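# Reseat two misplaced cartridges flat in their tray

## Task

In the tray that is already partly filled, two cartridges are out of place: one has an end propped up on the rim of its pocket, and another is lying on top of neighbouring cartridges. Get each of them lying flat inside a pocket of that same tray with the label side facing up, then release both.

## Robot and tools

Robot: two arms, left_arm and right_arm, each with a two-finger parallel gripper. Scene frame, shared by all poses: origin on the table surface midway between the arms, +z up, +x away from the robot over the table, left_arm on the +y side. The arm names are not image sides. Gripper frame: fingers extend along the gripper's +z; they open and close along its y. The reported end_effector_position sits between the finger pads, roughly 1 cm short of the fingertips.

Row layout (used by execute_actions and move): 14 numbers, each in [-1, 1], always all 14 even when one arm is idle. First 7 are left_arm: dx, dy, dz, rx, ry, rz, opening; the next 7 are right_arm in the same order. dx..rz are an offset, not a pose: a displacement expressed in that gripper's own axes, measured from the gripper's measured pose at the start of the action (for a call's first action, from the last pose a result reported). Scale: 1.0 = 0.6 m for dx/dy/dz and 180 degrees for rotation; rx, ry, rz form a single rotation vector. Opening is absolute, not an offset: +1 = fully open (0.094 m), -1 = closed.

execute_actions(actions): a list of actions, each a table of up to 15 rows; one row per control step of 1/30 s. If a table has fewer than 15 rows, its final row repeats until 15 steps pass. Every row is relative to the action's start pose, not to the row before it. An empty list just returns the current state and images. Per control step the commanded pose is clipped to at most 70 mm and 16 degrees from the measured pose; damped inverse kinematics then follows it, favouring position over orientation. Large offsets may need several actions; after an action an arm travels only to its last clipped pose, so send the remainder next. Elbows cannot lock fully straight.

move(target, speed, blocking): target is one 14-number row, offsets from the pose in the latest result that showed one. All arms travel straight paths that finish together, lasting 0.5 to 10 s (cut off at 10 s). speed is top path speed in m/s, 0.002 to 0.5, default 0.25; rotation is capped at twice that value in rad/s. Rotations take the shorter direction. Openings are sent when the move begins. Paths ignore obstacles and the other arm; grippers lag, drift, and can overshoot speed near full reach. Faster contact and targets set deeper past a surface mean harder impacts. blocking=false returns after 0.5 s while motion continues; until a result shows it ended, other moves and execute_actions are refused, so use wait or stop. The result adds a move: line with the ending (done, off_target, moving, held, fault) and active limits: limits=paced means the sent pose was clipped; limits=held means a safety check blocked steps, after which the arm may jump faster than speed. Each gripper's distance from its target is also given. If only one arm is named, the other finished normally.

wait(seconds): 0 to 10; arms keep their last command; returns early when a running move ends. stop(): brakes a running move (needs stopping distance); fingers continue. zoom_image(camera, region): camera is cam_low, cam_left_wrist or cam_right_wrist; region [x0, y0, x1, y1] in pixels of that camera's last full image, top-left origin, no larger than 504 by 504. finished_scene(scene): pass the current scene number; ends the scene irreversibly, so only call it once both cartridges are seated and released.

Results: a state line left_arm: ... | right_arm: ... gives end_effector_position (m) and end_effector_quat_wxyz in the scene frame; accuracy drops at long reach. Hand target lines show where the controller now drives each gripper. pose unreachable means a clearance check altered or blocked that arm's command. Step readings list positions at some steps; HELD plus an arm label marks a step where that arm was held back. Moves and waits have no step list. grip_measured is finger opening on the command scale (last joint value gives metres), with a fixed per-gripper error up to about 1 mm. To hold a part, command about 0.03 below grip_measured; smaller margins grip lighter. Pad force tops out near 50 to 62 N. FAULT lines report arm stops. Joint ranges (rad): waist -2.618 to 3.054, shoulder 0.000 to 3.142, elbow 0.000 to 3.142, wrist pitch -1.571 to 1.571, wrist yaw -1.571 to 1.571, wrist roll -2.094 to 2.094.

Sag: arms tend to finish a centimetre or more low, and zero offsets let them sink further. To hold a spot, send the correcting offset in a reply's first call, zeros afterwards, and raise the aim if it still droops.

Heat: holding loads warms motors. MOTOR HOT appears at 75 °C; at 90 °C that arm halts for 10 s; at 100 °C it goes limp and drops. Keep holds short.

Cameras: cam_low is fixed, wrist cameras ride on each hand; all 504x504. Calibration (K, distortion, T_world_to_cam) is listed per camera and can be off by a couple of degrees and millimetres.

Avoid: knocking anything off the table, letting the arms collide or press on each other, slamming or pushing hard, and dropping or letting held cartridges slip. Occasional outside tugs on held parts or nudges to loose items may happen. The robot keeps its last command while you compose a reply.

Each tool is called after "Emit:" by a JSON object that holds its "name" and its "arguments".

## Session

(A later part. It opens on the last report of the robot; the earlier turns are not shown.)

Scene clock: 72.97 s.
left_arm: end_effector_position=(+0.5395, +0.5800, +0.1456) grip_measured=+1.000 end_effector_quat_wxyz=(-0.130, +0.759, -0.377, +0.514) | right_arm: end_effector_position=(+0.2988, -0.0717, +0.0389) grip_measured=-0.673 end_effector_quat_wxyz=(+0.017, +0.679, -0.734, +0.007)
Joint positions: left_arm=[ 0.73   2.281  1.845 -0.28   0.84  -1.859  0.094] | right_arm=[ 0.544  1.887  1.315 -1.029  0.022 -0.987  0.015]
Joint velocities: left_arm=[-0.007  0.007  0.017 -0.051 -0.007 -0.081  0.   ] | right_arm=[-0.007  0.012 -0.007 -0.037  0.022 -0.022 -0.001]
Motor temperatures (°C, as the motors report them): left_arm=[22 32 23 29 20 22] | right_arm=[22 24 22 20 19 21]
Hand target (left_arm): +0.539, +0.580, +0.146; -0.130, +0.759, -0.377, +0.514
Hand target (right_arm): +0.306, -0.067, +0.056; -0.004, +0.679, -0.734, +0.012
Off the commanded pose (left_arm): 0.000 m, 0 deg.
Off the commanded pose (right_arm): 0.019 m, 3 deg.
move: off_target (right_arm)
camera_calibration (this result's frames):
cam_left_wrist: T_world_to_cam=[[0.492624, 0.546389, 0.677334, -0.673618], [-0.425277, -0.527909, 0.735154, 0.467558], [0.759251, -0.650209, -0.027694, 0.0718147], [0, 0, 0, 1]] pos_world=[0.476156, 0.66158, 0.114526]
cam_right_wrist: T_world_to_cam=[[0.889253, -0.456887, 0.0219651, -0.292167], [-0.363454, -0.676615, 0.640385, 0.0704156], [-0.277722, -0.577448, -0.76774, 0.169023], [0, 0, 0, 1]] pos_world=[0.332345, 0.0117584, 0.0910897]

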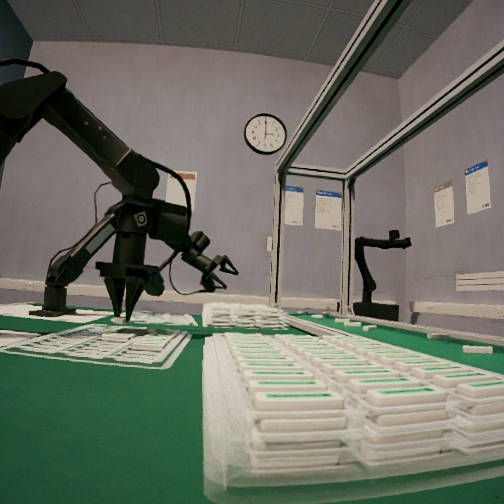

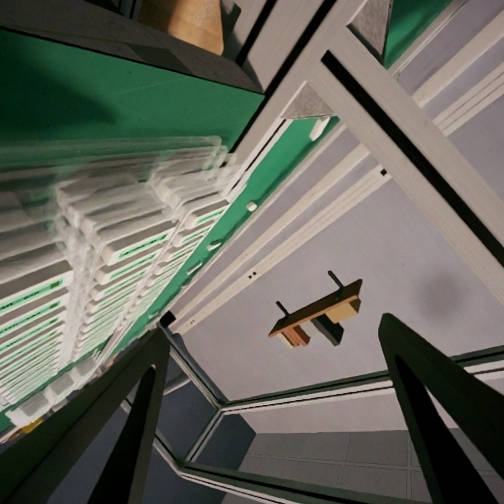

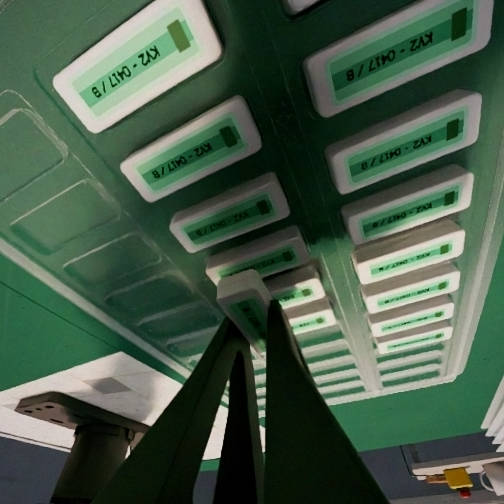

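Emit:
{"name": "move", "arguments": {"target": [0,0,0,0,0,0,1,0.16,-0.008,-0.008,0,-0.022,0.508,-0.7]}}

Emit:
{"name": "zoom_image", "arguments": {"camera": "cam_right_wrist", "region": [150,200,370,400]}}

Scene clock: 86.07 s.
left_arm: end_effector_position=(+0.5395, +0.5800, +0.1456) grip_measured=+1.000 end_effector_quat_wxyz=(-0.130, +0.759, -0.377, +0.514) | right_arm: end_effector_position=(+0.2903, -0.1670, +0.0411) grip_measured=-0.673 end_effector_quat_wxyz=(-0.005, +0.044, +0.999, -0.003)
Joint positions: left_arm=[ 0.73   2.281  1.845 -0.28   0.84  -1.859  0.094] | right_arm=[ 0.256  1.717  1.111 -0.976  0.003  0.305  0.015]
Joint velocities: left_arm=[-0.012 -0.002  0.012  0.051  0.007 -0.051  0.   ] | right_arm=[ 0.002 -0.007 -0.017  0.022 -0.022  0.051  0.   ]
Motor temperatures (°C, as the motors report them): left_arm=[22 33 23 29 20 22] | right_arm=[22 25 23 20 19 21]
Hand target (left_arm): +0.539, +0.580, +0.146; -0.130, +0.759, -0.377, +0.514
Hand target (right_arm): +0.295, -0.167, +0.047; +0.014, +0.051, +0.999, +0.004
Off the commanded pose (left_arm): 0.000 m, 0 deg.
Off the commanded pose (right_arm): 0.008 m, 3 deg.
move: off_target (right_arm)
camera_calibration (this result's frames):
cam_left_wrist: T_world_to_cam=[[0.492624, 0.546389, 0.677334, -0.673618], [-0.425277, -0.527909, 0.735154, 0.467558], [0.759251, -0.650209, -0.027694, 0.0718147], [0, 0, 0, 1]] pos_world=[0.476156, 0.66158, 0.114526]
cam_right_wrist: T_world_to_cam=[[-0.466183, -0.884162, 0.0304993, -0.00645919], [-0.687495, 0.383755, 0.616508, 0.273577], [-0.556798, 0.266438, -0.786757, 0.336029], [0, 0, 0, 1]] pos_world=[0.372172, -0.200228, 0.0959073]

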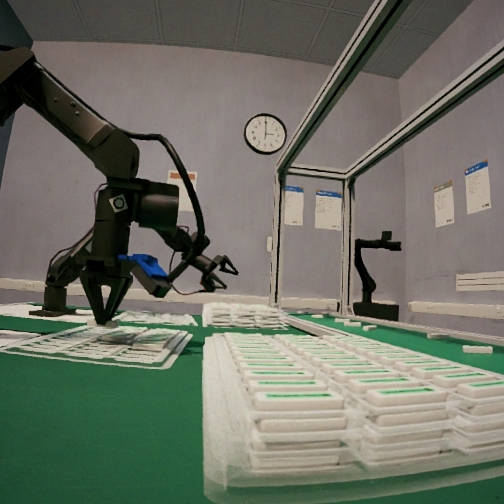

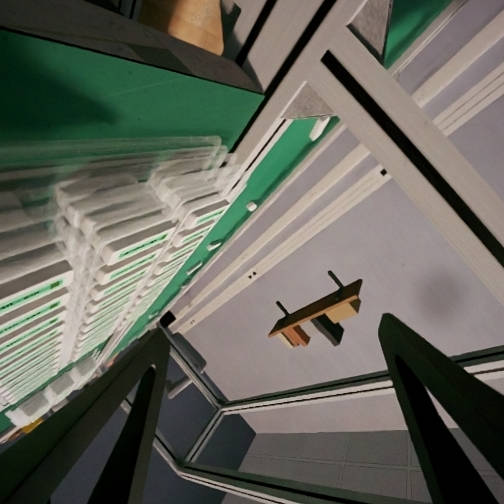

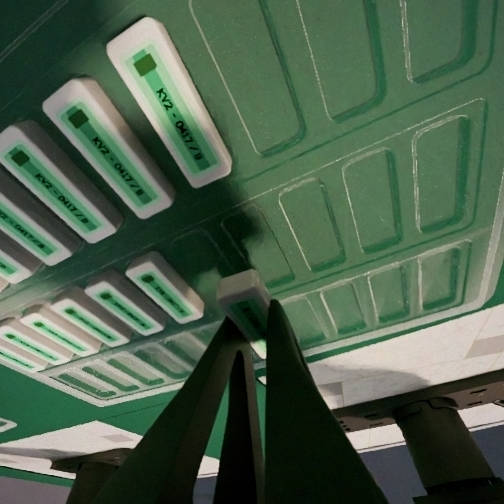

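Region (150, 200, 370, 400) of cam_right_wrist's 504x504 image, scaled by 2.291, with more detail than that image has; it fills the top 458 rows of this view, and the rest is white.

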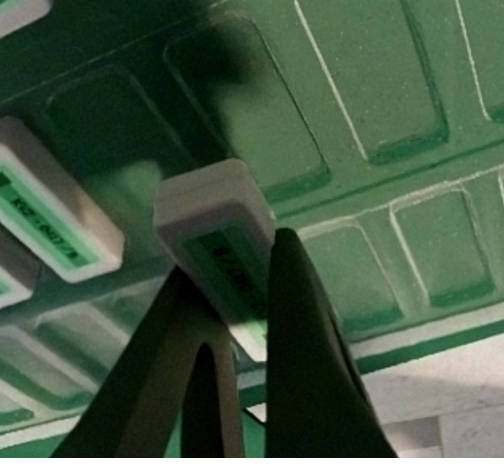

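Emit:
{"name": "move", "arguments": {"target": [0,0,0,0,0,0,1,-0.017,-0.012,0.03,0,-0.012,0,-0.7], "speed": 0.03}}

Emit:
{"name": "zoom_image", "arguments": {"camera": "cam_right_wrist", "region": [150,200,370,400]}}

Emit:
{"name": "zoom_image", "arguments": {"camera": "cam_low", "region": [50,290,190,370]}}

Scene clock: 94.40 s.
left_arm: end_effector_position=(+0.5395, +0.5800, +0.1456) grip_measured=+1.000 end_effector_quat_wxyz=(-0.130, +0.759, -0.377, +0.514) | right_arm: end_effector_position=(+0.2959, -0.1716, +0.0255) grip_measured=-0.673 end_effector_quat_wxyz=(+0.005, +0.044, +0.999, -0.000)
Joint positions: left_arm=[ 0.73   2.281  1.845 -0.28   0.84  -1.859  0.094] | right_arm=[ 0.237  1.738  1.069 -0.892  0.003  0.286  0.015]
Joint velocities: left_arm=[-0.007 -0.002 -0.012  0.051 -0.007 -0.007  0.   ] | right_arm=[ 0.007  0.012 -0.017  0.007 -0.007 -0.051 -0.   ]
Motor temperatures (°C, as the motors report them): left_arm=[22 33 23 29 20 22] | right_arm=[22 24 22 20 19 21]
Hand target (left_arm): +0.539, +0.580, +0.146; -0.130, +0.759, -0.377, +0.514
Hand target (right_arm): +0.299, -0.175, +0.023; +0.013, +0.044, +0.999, -0.004
Off the commanded pose (left_arm): 0.000 m, 0 deg.
Off the commanded pose (right_arm): 0.006 m, 1 deg.
move: done
camera_calibration (this result's frames):
cam_left_wrist: T_world_to_cam=[[0.492624, 0.546389, 0.677334, -0.673618], [-0.425277, -0.527909, 0.735154, 0.467558], [0.759251, -0.650209, -0.027694, 0.0718147], [0, 0, 0, 1]] pos_world=[0.476156, 0.66158, 0.114526]
cam_right_wrist: T_world_to_cam=[[-0.466676, -0.884267, 0.0168678, -0.00686397], [-0.700215, 0.381058, 0.603734, 0.292449], [-0.54029, 0.269937, -0.797008, 0.324091], [0, 0, 0, 1]] pos_world=[0.376677, -0.204994, 0.0818576]

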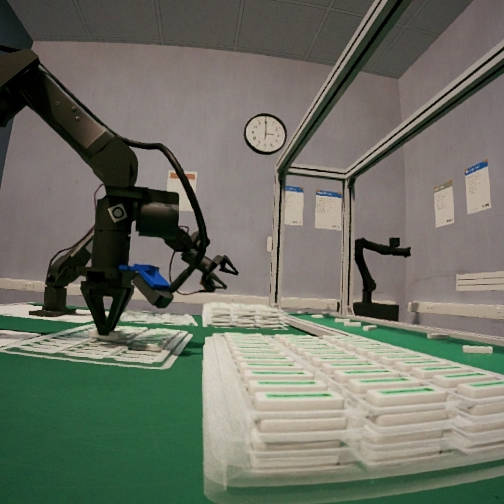

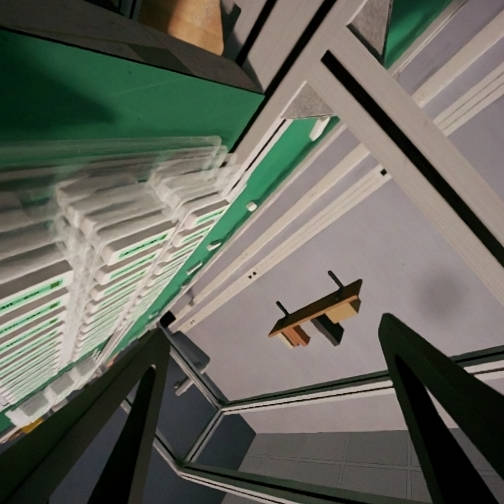

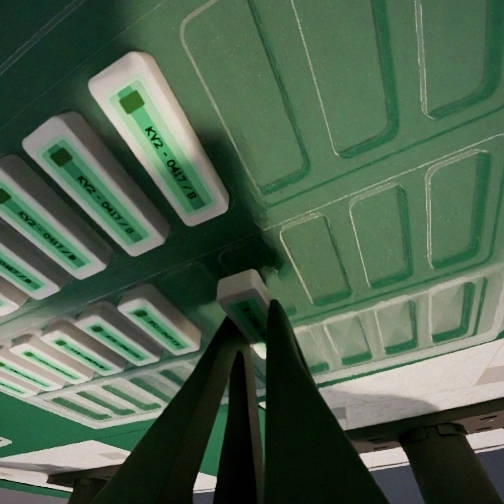

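Region (150, 200, 370, 400) of cam_right_wrist's 504x504 image, scaled by 2.291, with more detail than that image has; it fills the top 458 rows of this view, and the rest is white.

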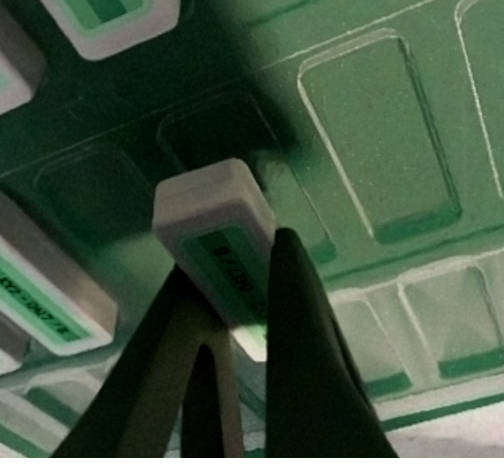

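Region (50, 290, 190, 370) of cam_low's 504x504 image, scaled by 3.600, with more detail than that image has; it fills the top 288 rows of this view, and the rest is white.

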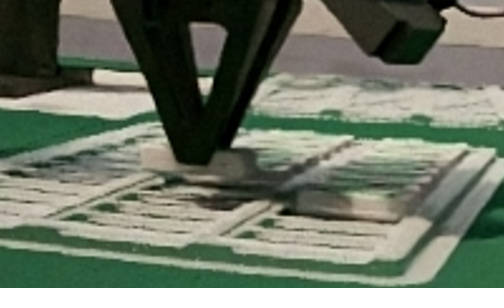

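Emit:
{"name": "move", "arguments": {"target": [0,0,0,0,0,0,1,-0.009,-0.012,0.013,0,-0.006,-0.004,-0.7], "speed": 0.015}}

Emit:
{"name": "zoom_image", "arguments": {"camera": "cam_right_wrist", "region": [150,200,370,400]}}

Emit:
{"name": "zoom_image", "arguments": {"camera": "cam_low", "region": [50,290,190,370]}}

Scene clock: 100.23 s.
left_arm: end_effector_position=(+0.5395, +0.5800, +0.1456) grip_measured=+1.000 end_effector_quat_wxyz=(-0.130, +0.759, -0.377, +0.514) | right_arm: end_effector_position=(+0.2968, -0.1767, +0.0194) grip_measured=-0.673 end_effector_quat_wxyz=(+0.005, +0.038, +0.999, -0.000)
Joint positions: left_arm=[ 0.73   2.281  1.845 -0.28   0.84  -1.859  0.094] | right_arm=[ 0.219  1.748  1.054 -0.867  0.003  0.256  0.015]
Joint velocities: left_arm=[ 0.002 -0.017 -0.007  0.022  0.037  0.022  0.   ] | right_arm=[-0.002 -0.007 -0.022  0.007  0.007 -0.037  0.001]
Motor temperatures (°C, as the motors report them): left_arm=[22 33 23 30 20 22] | right_arm=[22 24 22 20 19 21]
Hand target (left_arm): +0.539, +0.580, +0.146; -0.130, +0.759, -0.377, +0.514
Hand target (right_arm): +0.300, -0.179, +0.018; +0.014, +0.038, +0.999, -0.001
Off the commanded pose (left_arm): 0.000 m, 0 deg.
Off the commanded pose (right_arm): 0.005 m, 1 deg.
move: done
camera_calibration (this result's frames):
cam_left_wrist: T_world_to_cam=[[0.492624, 0.546389, 0.677334, -0.673618], [-0.425277, -0.527909, 0.735154, 0.467558], [0.759251, -0.650209, -0.027694, 0.0718147], [0, 0, 0, 1]] pos_world=[0.476156, 0.66158, 0.114526]
cam_right_wrist: T_world_to_cam=[[-0.455848, -0.889892, 0.0171458, -0.0150731], [-0.7048, 0.372665, 0.603638, 0.298586], [-0.543562, 0.263083, -0.797074, 0.320851], [0, 0, 0, 1]] pos_world=[0.377975, -0.209096, 0.0757628]

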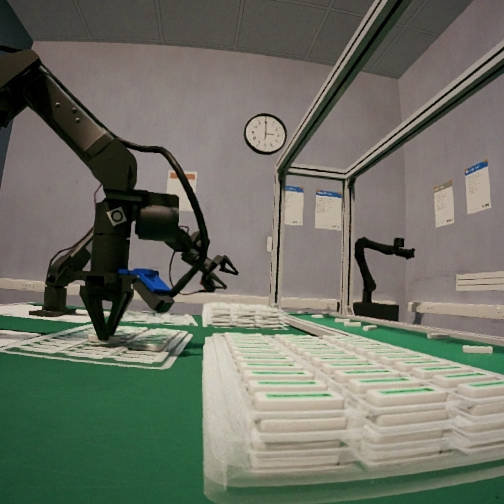

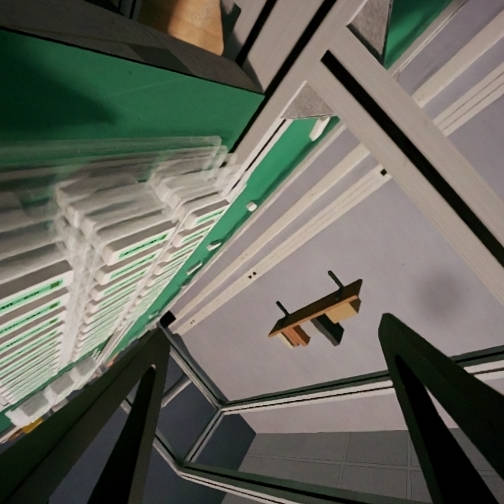

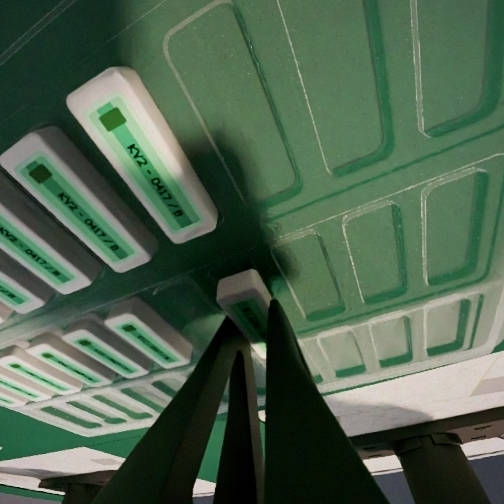

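Region (150, 200, 370, 400) of cam_right_wrist's 504x504 image, scaled by 2.291, with more detail than that image has; it fills the top 458 rows of this view, and the rest is white.

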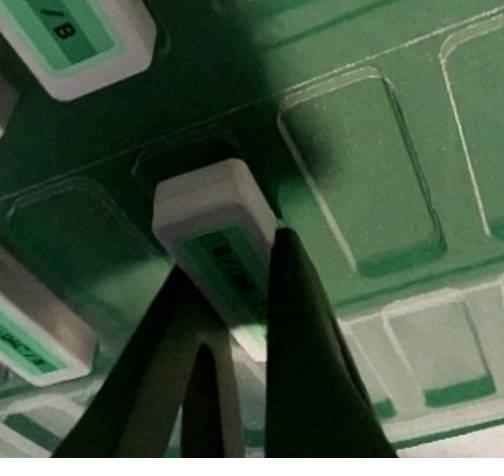

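Region (50, 290, 190, 370) of cam_low's 504x504 image, scaled by 3.600, with more detail than that image has; it fills the top 288 rows of this view, and the rest is white.

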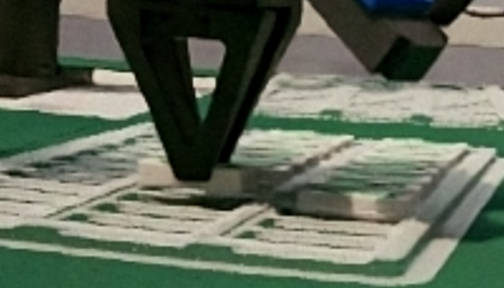

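A 3 mm radial wrist nudge does it.

Emit:
{"name": "move", "arguments": {"target": [0,0,0,0,0,0,1,-0.014,0.0043,0,-0.0033,-0.011,0,-0.7], "speed": 0.015}}

Emit:
{"name": "zoom_image", "arguments": {"camera": "cam_right_wrist", "region": [150,200,370,400]}}

Scene clock: 106.13 s.
left_arm: end_effector_position=(+0.5395, +0.5800, +0.1456) grip_measured=+1.000 end_effector_quat_wxyz=(-0.130, +0.759, -0.377, +0.514) | right_arm: end_effector_position=(+0.2997, -0.1761, +0.0195) grip_measured=-0.673 end_effector_quat_wxyz=(+0.011, +0.037, +0.999, +0.001)
Joint positions: left_arm=[ 0.73   2.281  1.845 -0.28   0.84  -1.859  0.094] | right_arm=[ 0.219  1.748  1.054 -0.855  0.003  0.256  0.015]
Joint velocities: left_arm=[ 0.007 -0.002  0.002 -0.022  0.007 -0.007  0.   ] | right_arm=[-0.002 -0.017  0.002 -0.037  0.022  0.007 -0.003]
Motor temperatures (°C, as the motors report them): left_arm=[22 33 23 30 20 22] | right_arm=[22 24 22 20 19 21]
Hand target (left_arm): +0.539, +0.580, +0.146; -0.130, +0.759, -0.377, +0.514
Hand target (right_arm): +0.305, -0.175, +0.020; +0.022, +0.038, +0.999, +0.004
Off the commanded pose (left_arm): 0.000 m, 0 deg.
Off the commanded pose (right_arm): 0.006 m, 1 deg.
move: done
camera_calibration (this result's frames):
cam_left_wrist: T_world_to_cam=[[0.492624, 0.546389, 0.677334, -0.673618], [-0.425277, -0.527909, 0.735154, 0.467558], [0.759251, -0.650209, -0.027694, 0.0718147], [0, 0, 0, 1]] pos_world=[0.476156, 0.66158, 0.114526]
cam_right_wrist: T_world_to_cam=[[-0.455327, -0.890269, 0.0099621, -0.0133674], [-0.712062, 0.370854, 0.596184, 0.302404], [-0.534458, 0.264365, -0.802786, 0.319927], [0, 0, 0, 1]] pos_world=[0.380231, -0.208626, 0.0766783]

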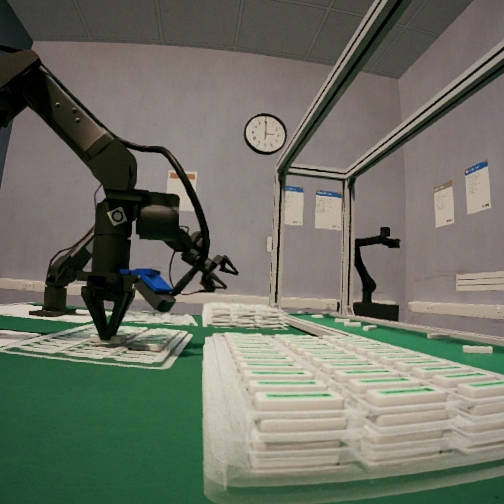

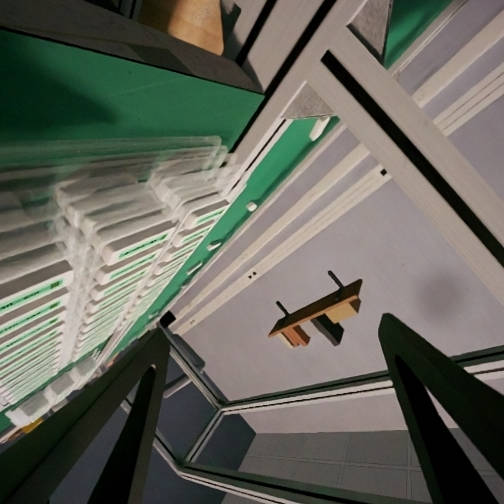

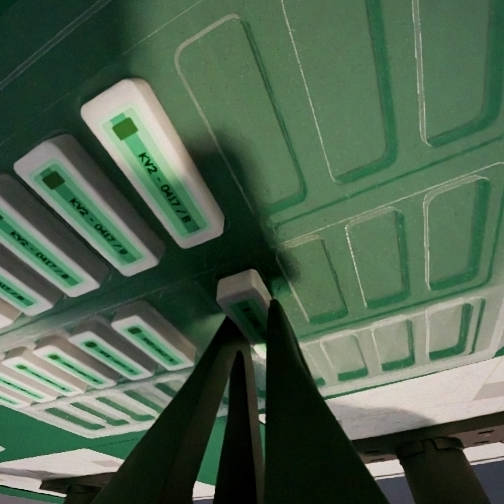

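Region (150, 200, 370, 400) of cam_right_wrist's 504x504 image, scaled by 2.291, with more detail than that image has; it fills the top 458 rows of this view, and the rest is white.

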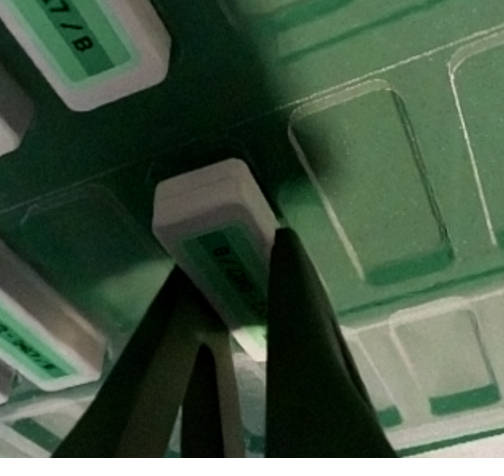

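Emit:
{"name": "move", "arguments": {"target": [0,0,0,0,0,0,1,0,0,0.01,0,0,0,-0.7], "speed": 0.01}}

Emit:
{"name": "move", "arguments": {"target": [0,0,0,0,0,0,1,0,0,0,0,0,0,-0.4]}}

Emit:
{"name": "move", "arguments": {"target": [0,0,0,0,0,0,1,0,0,-0.07,0,0,0,-0.3], "speed": 0.08}}

Emit:
{"name": "zoom_image", "arguments": {"camera": "cam_low", "region": [50,290,190,370]}}

Scene clock: 113.07 s.
left_arm: end_effector_position=(+0.5395, +0.5800, +0.1456) grip_measured=+1.000 end_effector_quat_wxyz=(-0.130, +0.759, -0.377, +0.514) | right_arm: end_effector_position=(+0.2990, -0.1763, +0.0165) grip_measured=-0.673 end_effector_quat_wxyz=(+0.006, +0.037, +0.999, +0.000)
Joint positions: left_arm=[ 0.73   2.281  1.845 -0.28   0.84  -1.859  0.094] | right_arm=[ 0.219  1.759  1.054 -0.853  0.003  0.256  0.015]
Joint velocities: left_arm=[-0.022 -0.012  0.002 -0.022 -0.066 -0.022  0.   ] | right_arm=[-0.002 -0.007  0.002  0.037 -0.022 -0.007 -0.001]
Motor temperatures (°C, as the motors report them): left_arm=[22 34 24 30 20 22] | right_arm=[22 23 22 20 19 21]
Hand target (left_arm): +0.539, +0.580, +0.146; -0.130, +0.759, -0.377, +0.514
Hand target (right_arm): +0.300, -0.176, +0.014; +0.011, +0.037, +0.999, +0.001
Off the commanded pose (left_arm): 0.000 m, 0 deg.
Off the commanded pose (right_arm): 0.003 m, 1 deg.
move: done
camera_calibration (this result's frames):
cam_left_wrist: T_world_to_cam=[[0.492624, 0.546389, 0.677334, -0.673618], [-0.425277, -0.527909, 0.735154, 0.467558], [0.759251, -0.650209, -0.027694, 0.0718147], [0, 0, 0, 1]] pos_world=[0.476156, 0.66158, 0.114526]
cam_right_wrist: T_world_to_cam=[[-0.455212, -0.890248, 0.0155294, -0.0138846], [-0.706667, 0.371842, 0.60196, 0.302194], [-0.541668, 0.263045, -0.798375, 0.319065], [0, 0, 0, 1]] pos_world=[0.380057, -0.208658, 0.0730408]

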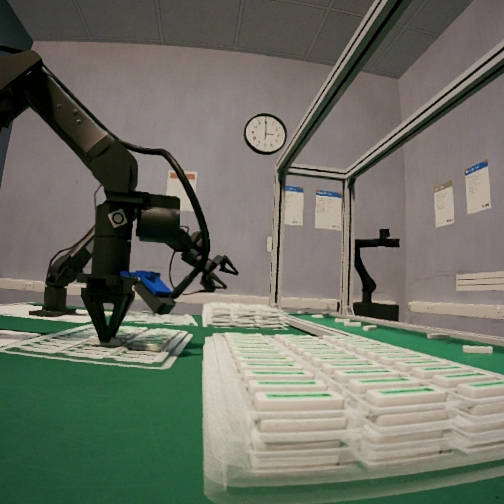

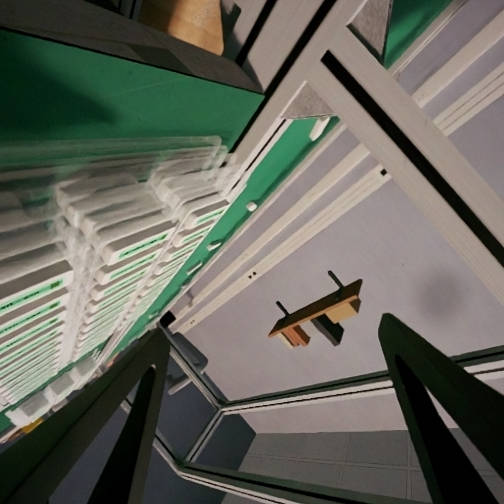

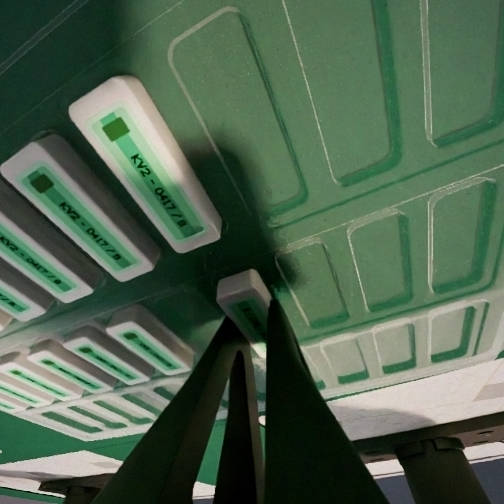

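Scene clock: 113.57 s.
left_arm: end_effector_position=(+0.5395, +0.5800, +0.1456) grip_measured=+1.000 end_effector_quat_wxyz=(-0.130, +0.759, -0.377, +0.514) | right_arm: end_effector_position=(+0.2990, -0.1763, +0.0165) grip_measured=-0.403 end_effector_quat_wxyz=(+0.006, +0.037, +0.999, +0.000)
Joint positions: left_arm=[ 0.73   2.281  1.845 -0.28   0.84  -1.859  0.094] | right_arm=[ 0.219  1.759  1.054 -0.853  0.003  0.256  0.028]
Joint velocities: left_arm=[-0.017 -0.007 -0.012  0.022 -0.066 -0.066  0.   ] | right_arm=[ 0.002 -0.002  0.027 -0.037 -0.022 -0.007 -0.   ]
Motor temperatures (°C, as the motors report them): left_arm=[22 34 24 30 20 22] | right_arm=[22 23 22 20 19 21]
Hand target (left_arm): +0.539, +0.580, +0.146; -0.130, +0.759, -0.377, +0.514
Hand target (right_arm): +0.299, -0.176, +0.016; +0.006, +0.037, +0.999, +0.000
Off the commanded pose (left_arm): 0.000 m, 0 deg.
Off the commanded pose (right_arm): 0.000 m, 0 deg.
move: done
camera_calibration (this result's frames):
cam_left_wrist: T_world_to_cam=[[0.492624, 0.546389, 0.677334, -0.673618], [-0.425277, -0.527909, 0.735154, 0.467558], [0.759251, -0.650209, -0.027694, 0.0718147], [0, 0, 0, 1]] pos_world=[0.476156, 0.66158, 0.114526]
cam_right_wrist: T_world_to_cam=[[-0.455212, -0.890248, 0.0155294, -0.0138846], [-0.706667, 0.371842, 0.60196, 0.302194], [-0.541668, 0.263045, -0.798375, 0.319065], [0, 0, 0, 1]] pos_world=[0.380057, -0.208658, 0.0730408]

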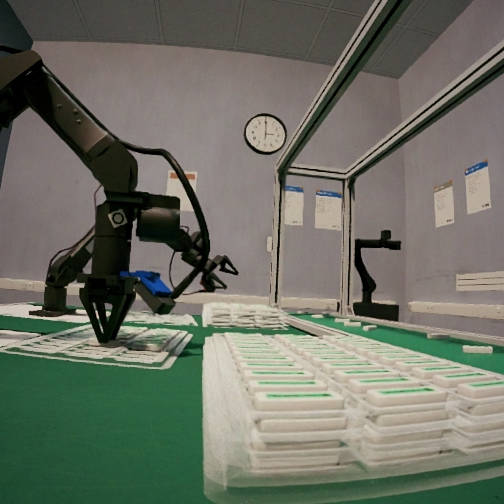

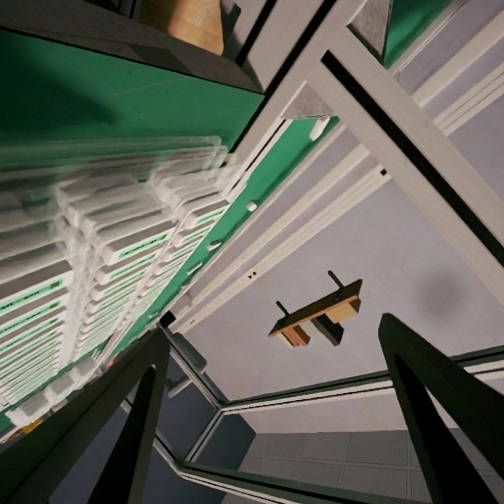

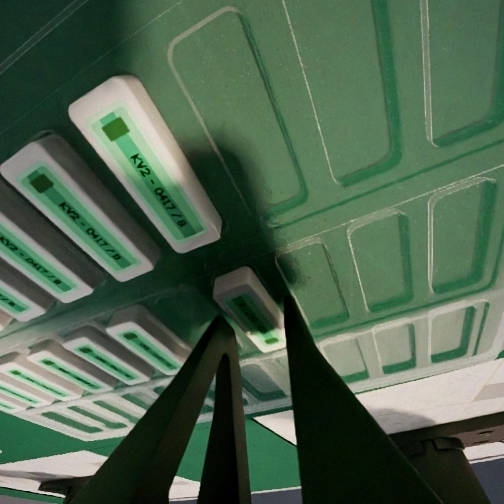

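Scene clock: 114.63 s.
left_arm: end_effector_position=(+0.5395, +0.5800, +0.1456) grip_measured=+1.000 end_effector_quat_wxyz=(-0.130, +0.759, -0.377, +0.514) | right_arm: end_effector_position=(+0.2905, -0.1778, +0.0441) grip_measured=-0.303 end_effector_quat_wxyz=(-0.013, +0.037, +0.999, -0.004)
Joint positions: left_arm=[ 0.73   2.281  1.845 -0.28   0.84  -1.859  0.094] | right_arm=[ 0.219  1.72   1.126 -1.004  0.003  0.256  0.033]
Joint velocities: left_arm=[-0.012 -0.022 -0.012 -0.051 -0.051 -0.007  0.   ] | right_arm=[ 0.007  0.012  0.002 -0.095  0.022  0.081 -0.001]
Motor temperatures (°C, as the motors report them): left_arm=[22 34 24 30 20 22] | right_arm=[22 24 22 20 19 21]
Hand target (left_arm): +0.539, +0.580, +0.146; -0.130, +0.759, -0.377, +0.514
Hand target (right_arm): +0.299, -0.176, +0.058; +0.006, +0.037, +0.999, -0.000
Off the commanded pose (left_arm): 0.000 m, 0 deg.
Off the commanded pose (right_arm): 0.017 m, 2 deg.
move: off_target (right_arm)
camera_calibration (this result's frames):
cam_left_wrist: T_world_to_cam=[[0.492624, 0.546389, 0.677334, -0.673618], [-0.425277, -0.527909, 0.735154, 0.467558], [0.759251, -0.650209, -0.027694, 0.0718147], [0, 0, 0, 1]] pos_world=[0.476156, 0.66158, 0.114526]
cam_right_wrist: T_world_to_cam=[[-0.454165, -0.890056, 0.0391702, -0.0208715], [-0.683165, 0.376142, 0.625942, 0.273061], [-0.571857, 0.257521, -0.778886, 0.343811], [0, 0, 0, 1]] pos_world=[0.373677, -0.209825, 0.0976863]

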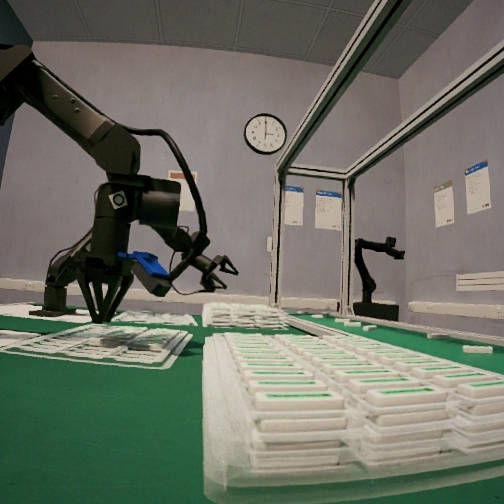

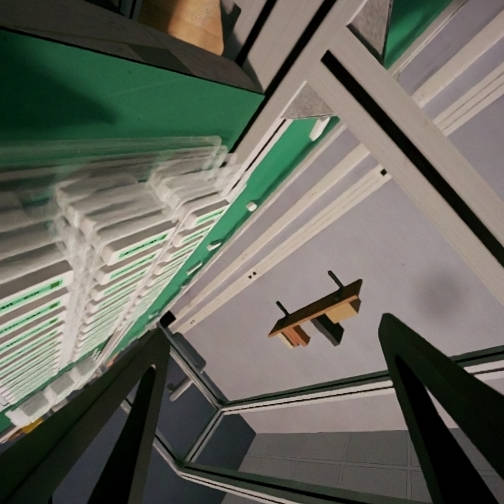

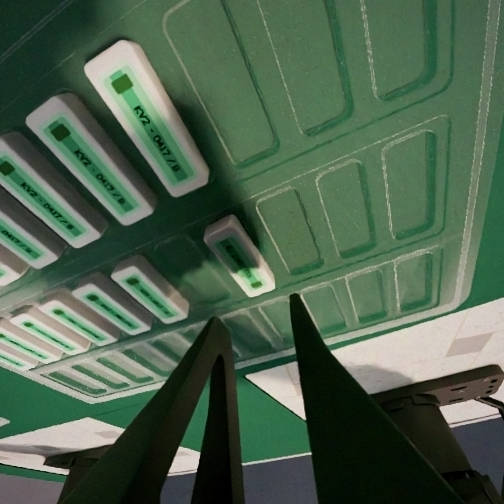

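Region (50, 290, 190, 370) of cam_low's 504x504 image, scaled by 3.600, with more detail than that image has; it fills the top 288 rows of this view, and the rest is white.

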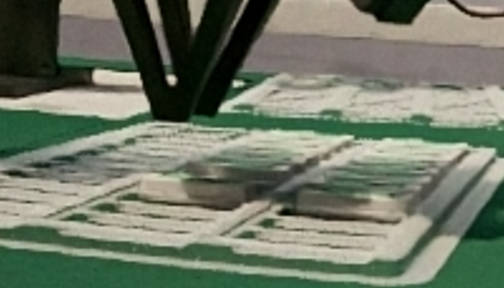

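Emit:
{"name": "zoom_image", "arguments": {"camera": "cam_low", "region": [80,325,170,360]}}

Emit:
{"name": "zoom_image", "arguments": {"camera": "cam_right_wrist", "region": [100,180,330,340]}}

Region (80, 325, 170, 360) of cam_low's 504x504 image, scaled by 5.600, with more detail than that image has.

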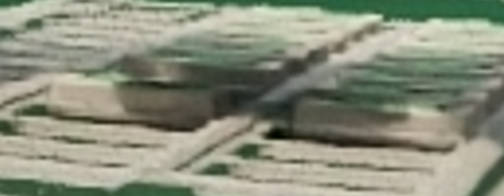

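Region (100, 180, 330, 340) of cam_right_wrist's 504x504 image, scaled by 2.191, with more detail than that image has; it fills the top 351 rows of this view, and the rest is white.

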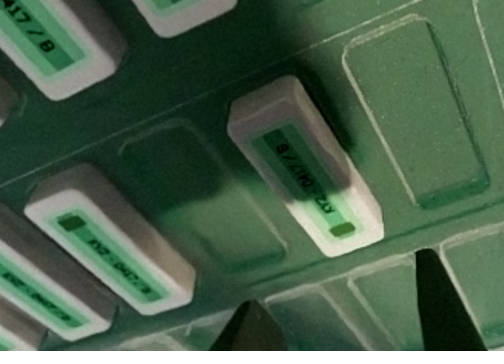

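Emit:
{"name": "move", "arguments": {"target": [0,0,0,0,0,0,1,-0.016,0.012,0.046,-0.003,-0.012,0,-0.2], "speed": 0.04}}

Emit:
{"name": "zoom_image", "arguments": {"camera": "cam_right_wrist", "region": [150,200,370,400]}}

Emit:
{"name": "zoom_image", "arguments": {"camera": "cam_low", "region": [80,320,170,360]}}

Scene clock: 127.30 s.
left_arm: end_effector_position=(+0.5395, +0.5800, +0.1456) grip_measured=+1.000 end_effector_quat_wxyz=(-0.130, +0.759, -0.377, +0.514) | right_arm: end_effector_position=(+0.2975, -0.1742, +0.0184) grip_measured=-0.203 end_effector_quat_wxyz=(-0.001, +0.038, +0.999, -0.002)
Joint positions: left_arm=[ 0.73   2.281  1.845 -0.28   0.84  -1.859  0.094] | right_arm=[ 0.227  1.765  1.07  -0.879  0.003  0.264  0.037]
Joint velocities: left_arm=[-0.012 -0.012  0.002 -0.007  0.022  0.007  0.   ] | right_arm=[-0.012  0.012  0.002 -0.051  0.007  0.051 -0.002]
Motor temperatures (°C, as the motors report them): left_arm=[22 34 24 30 20 22] | right_arm=[22 24 23 20 19 21]
Hand target (left_arm): +0.539, +0.580, +0.146; -0.130, +0.759, -0.377, +0.514
Hand target (right_arm): +0.300, -0.172, +0.016; +0.006, +0.037, +0.999, -0.000
Off the commanded pose (left_arm): 0.000 m, 0 deg.
Off the commanded pose (right_arm): 0.004 m, 1 deg.
move: done
camera_calibration (this result's frames):
cam_left_wrist: T_world_to_cam=[[0.492624, 0.546389, 0.677334, -0.673618], [-0.425277, -0.527909, 0.735154, 0.467558], [0.759251, -0.650209, -0.027694, 0.0718147], [0, 0, 0, 1]] pos_world=[0.476156, 0.66158, 0.114526]
cam_right_wrist: T_world_to_cam=[[-0.45558, -0.889843, 0.0250443, -0.0127882], [-0.697062, 0.374096, 0.611684, 0.296592], [-0.553671, 0.261213, -0.790706, 0.32235], [0, 0, 0, 1]] pos_world=[0.379393, -0.206535, 0.0737835]

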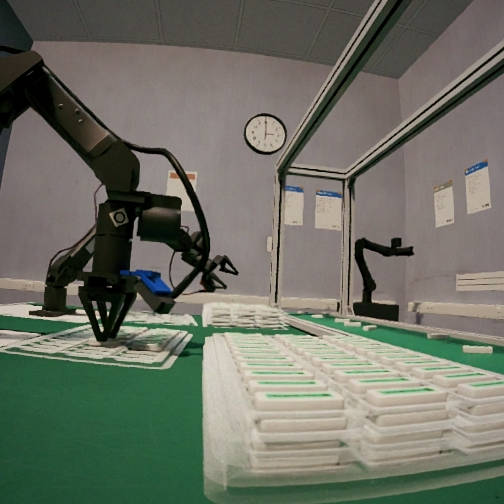

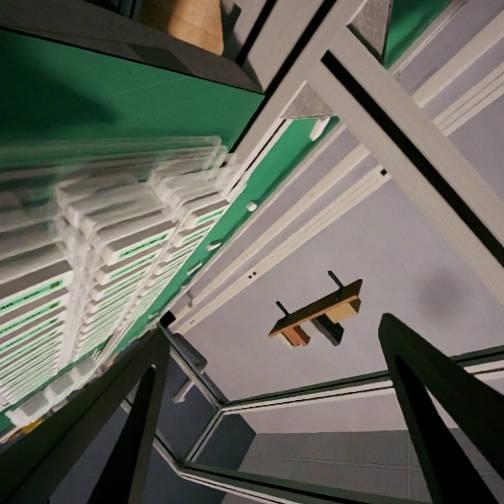

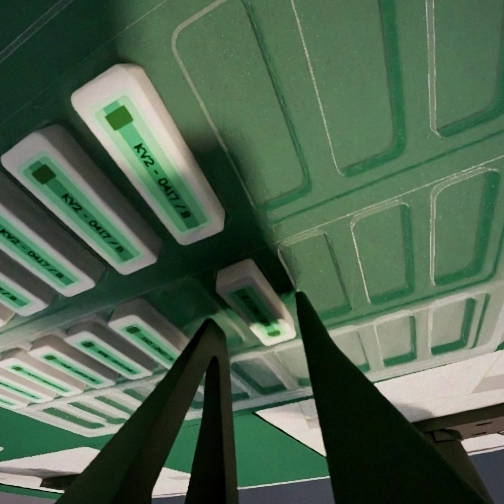

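Region (150, 200, 370, 400) of cam_right_wrist's 504x504 image, scaled by 2.291, with more detail than that image has; it fills the top 458 rows of this view, and the rest is white.

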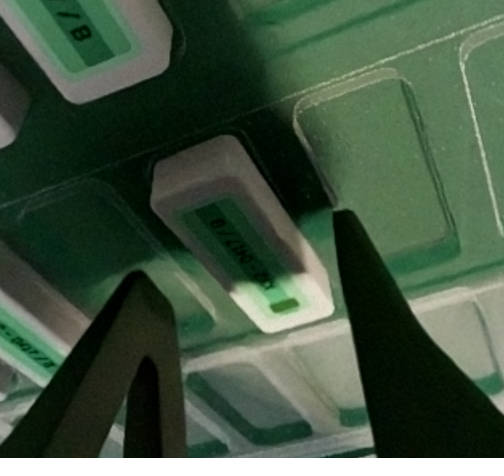

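Region (80, 320, 170, 360) of cam_low's 504x504 image, scaled by 5.600, with more detail than that image has.

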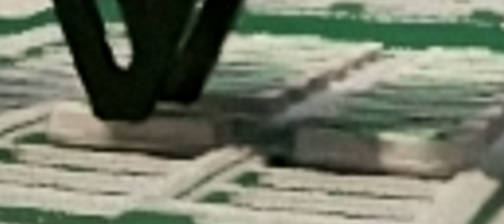

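Emit:
{"name": "move", "arguments": {"target": [0,0,0,0,0,0,1,0,0.006,0.009,0,0,0.022,-0.4], "speed": 0.03}}

Emit:
{"name": "execute_actions", "arguments": {"actions": [[[0,0,0,0,0,0,1,0,0,0,0,0,0,-0.55]],[[0,0,0,0,0,0,1,0,0,0,0,0,0,-0.65]],[[0,0,0,0,0,0,1,0,0,0,0,0,0,-0.35]]]}}

Emit:
{"name": "zoom_image", "arguments": {"camera": "cam_right_wrist", "region": [150,200,370,400]}}

Emit:
{"name": "zoom_image", "arguments": {"camera": "cam_low", "region": [80,320,170,360]}}

Scene clock: 138.63 s.
left_arm: end_effector_position=(+0.5395, +0.5800, +0.1456) grip_measured=+1.000 end_effector_quat_wxyz=(-0.130, +0.759, -0.377, +0.514) | right_arm: end_effector_position=(+0.2966, -0.1732, +0.0153) grip_measured=-0.397 end_effector_quat_wxyz=(-0.006, +0.071, +0.997, -0.003)
Joint positions: left_arm=[ 0.73   2.281  1.845 -0.28   0.84  -1.859  0.094] | right_arm=[ 0.231  1.776  1.07  -0.877  0.003  0.335  0.028]
Joint velocities: left_arm=[ 0.012 -0.007  0.002 -0.066  0.007 -0.154  0.   ] | right_arm=[-0.002 -0.012 -0.002 -0.051 -0.051 -0.022 -0.001]
Motor temperatures (°C, as the motors report them): left_arm=[22 34 24 30 20 22] | right_arm=[22 24 23 20 19 21]
Hand target (left_arm): +0.539, +0.580, +0.146; -0.130, +0.759, -0.377, +0.514
Hand target (right_arm): +0.298, -0.171, +0.013; -0.001, +0.072, +0.997, -0.002
Off the commanded pose (left_arm): 0.000 m, 0 deg.
Off the commanded pose (right_arm): 0.004 m, 1 deg.
move: done
camera_calibration (this result's frames):
cam_left_wrist: T_world_to_cam=[[0.492624, 0.546389, 0.677334, -0.673618], [-0.425277, -0.527909, 0.735154, 0.467558], [0.759251, -0.650209, -0.027694, 0.0718147], [0, 0, 0, 1]] pos_world=[0.476156, 0.66158, 0.114526]
cam_right_wrist: T_world_to_cam=[[-0.513665, -0.857413, 0.031471, 0.0105473], [-0.664944, 0.421004, 0.616933, 0.2959], [-0.542216, 0.29597, -0.786387, 0.321667], [0, 0, 0, 1]] pos_world=[0.376587, -0.210735, 0.0700721]

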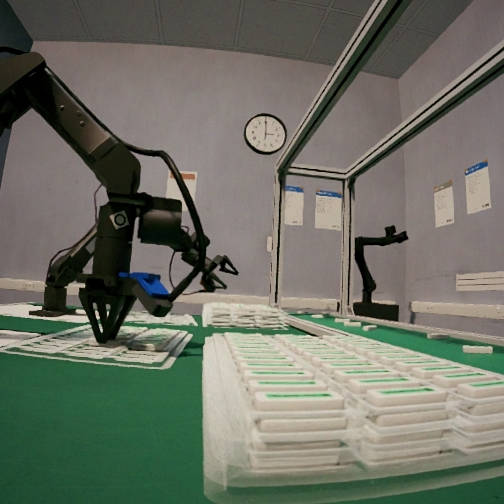

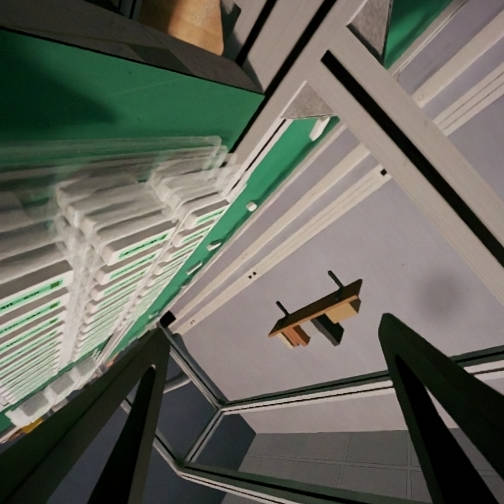

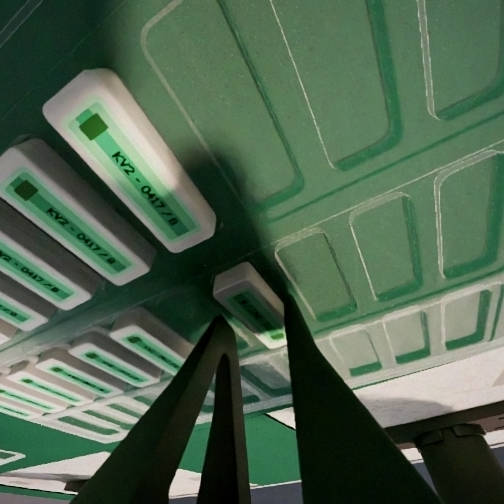

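Scene clock: 140.13 s.
left_arm: end_effector_position=(+0.5395, +0.5800, +0.1456) grip_measured=+1.000 end_effector_quat_wxyz=(-0.130, +0.759, -0.377, +0.514) | right_arm: end_effector_position=(+0.2965, -0.1734, +0.0153) grip_measured=-0.353 end_effector_quat_wxyz=(-0.006, +0.071, +0.997, -0.004)
Joint positions: left_arm=[ 0.73   2.281  1.845 -0.28   0.84  -1.859  0.094] | right_arm=[ 0.231  1.776  1.07  -0.878  0.004  0.335  0.03 ]
Joint velocities: left_arm=[ 0.007 -0.012  0.007  0.022 -0.022 -0.066  0.   ] | right_arm=[-0.017  0.007  0.002  0.037 -0.037  0.022 -0.   ]
Motor temperatures (°C, as the motors report them): left_arm=[22 35 24 30 20 22] | right_arm=[22 24 23 20 19 21]
Hand target (left_arm): +0.539, +0.580, +0.146; -0.130, +0.759, -0.377, +0.514
Hand target (right_arm): +0.296, -0.173, +0.015; -0.006, +0.071, +0.997, -0.004
Off the commanded pose (left_arm): 0.000 m, 0 deg.
Off the commanded pose (right_arm): 0.000 m, 0 deg.
Step readings (end_effector_position; steps 1 to 15: 1st action; 16 to 30: 2nd action; 31 to 45: 3rd action):
0: left_arm (+0.5395, +0.5800, +0.1456) | right_arm (+0.2966, -0.1732, +0.0153)
1: left_arm (+0.5395, +0.5800, +0.1456) | right_arm (+0.2966, -0.1732, +0.0153)
2: left_arm (+0.5395, +0.5800, +0.1456) | right_arm (+0.2966, -0.1732, +0.0153)
4: left_arm (+0.5395, +0.5800, +0.1456) | right_arm (+0.2966, -0.1732, +0.0153)
8: left_arm (+0.5395, +0.5800, +0.1456) | right_arm (+0.2966, -0.1732, +0.0153)
15: left_arm (+0.5395, +0.5800, +0.1456) | right_arm (+0.2966, -0.1732, +0.0153)
16: left_arm (+0.5395, +0.5800, +0.1456) | right_arm (+0.2966, -0.1732, +0.0153)
17: left_arm (+0.5395, +0.5800, +0.1456) | right_arm (+0.2965, -0.1733, +0.0153)
19: left_arm (+0.5395, +0.5800, +0.1456) | right_arm (+0.2965, -0.1733, +0.0153)
23: left_arm (+0.5395, +0.5800, +0.1456) | right_arm (+0.2965, -0.1734, +0.0153)
30: left_arm (+0.5395, +0.5800, +0.1456) | right_arm (+0.2965, -0.1734, +0.0153)
31: left_arm (+0.5395, +0.5800, +0.1456) | right_arm (+0.2965, -0.1734, +0.0153)
32: left_arm (+0.5395, +0.5800, +0.1456) | right_arm (+0.2965, -0.1734, +0.0153)
34: left_arm (+0.5395, +0.5800, +0.1456) | right_arm (+0.2965, -0.1734, +0.0153)
38: left_arm (+0.5395, +0.5800, +0.1456) | right_arm (+0.2965, -0.1734, +0.0153)
45: end_effector_position above
camera_calibration (this result's frames):
cam_left_wrist: T_world_to_cam=[[0.492624, 0.546389, 0.677334, -0.673618], [-0.425277, -0.527909, 0.735154, 0.467558], [0.759251, -0.650209, -0.027694, 0.0718147], [0, 0, 0, 1]] pos_world=[0.476156, 0.66158, 0.114526]
cam_right_wrist: T_world_to_cam=[[-0.513648, -0.857383, 0.0325763, 0.0103154], [-0.664854, 0.421731, 0.616532, 0.296061], [-0.542342, 0.295022, -0.786656, 0.321581], [0, 0, 0, 1]] pos_world=[0.376542, -0.210887, 0.0701065]

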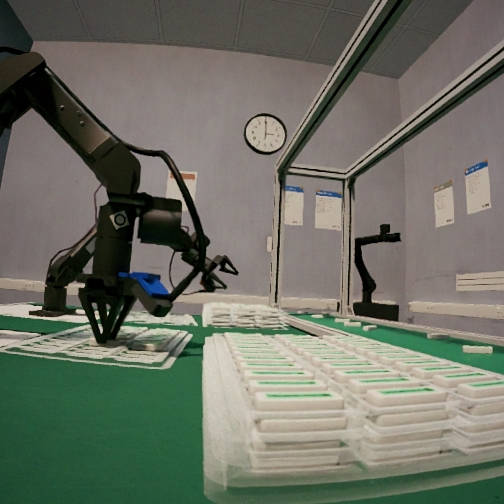

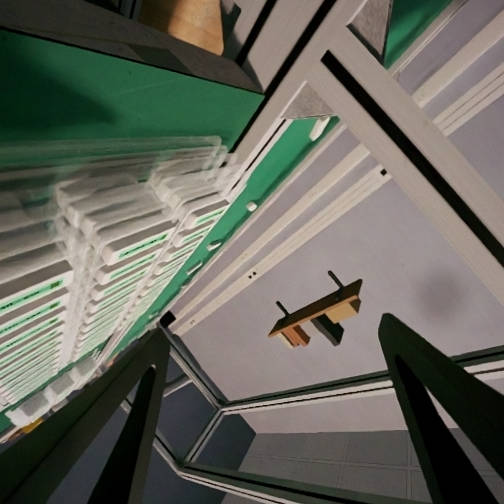

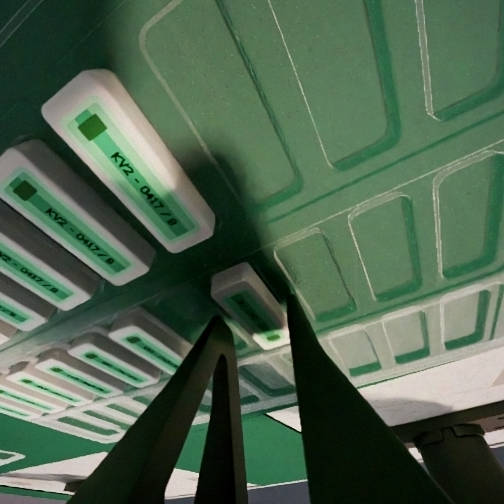

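Region (150, 200, 370, 400) of cam_right_wrist's 504x504 image, scaled by 2.291, with more detail than that image has; it fills the top 458 rows of this view, and the rest is white.

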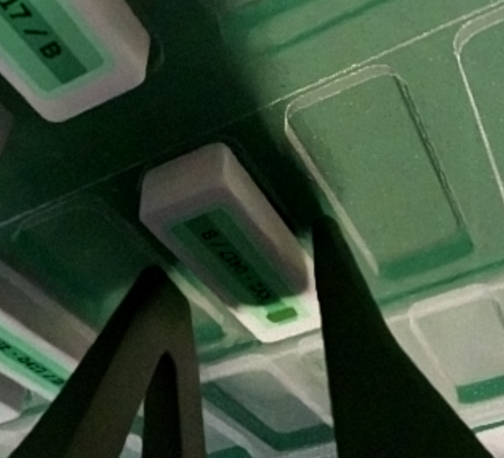

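Region (80, 320, 170, 360) of cam_low's 504x504 image, scaled by 5.600, with more detail than that image has.

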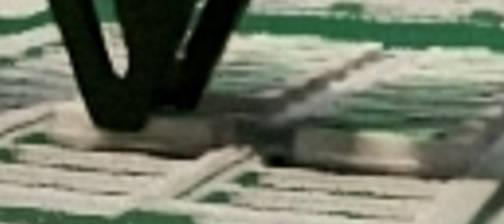

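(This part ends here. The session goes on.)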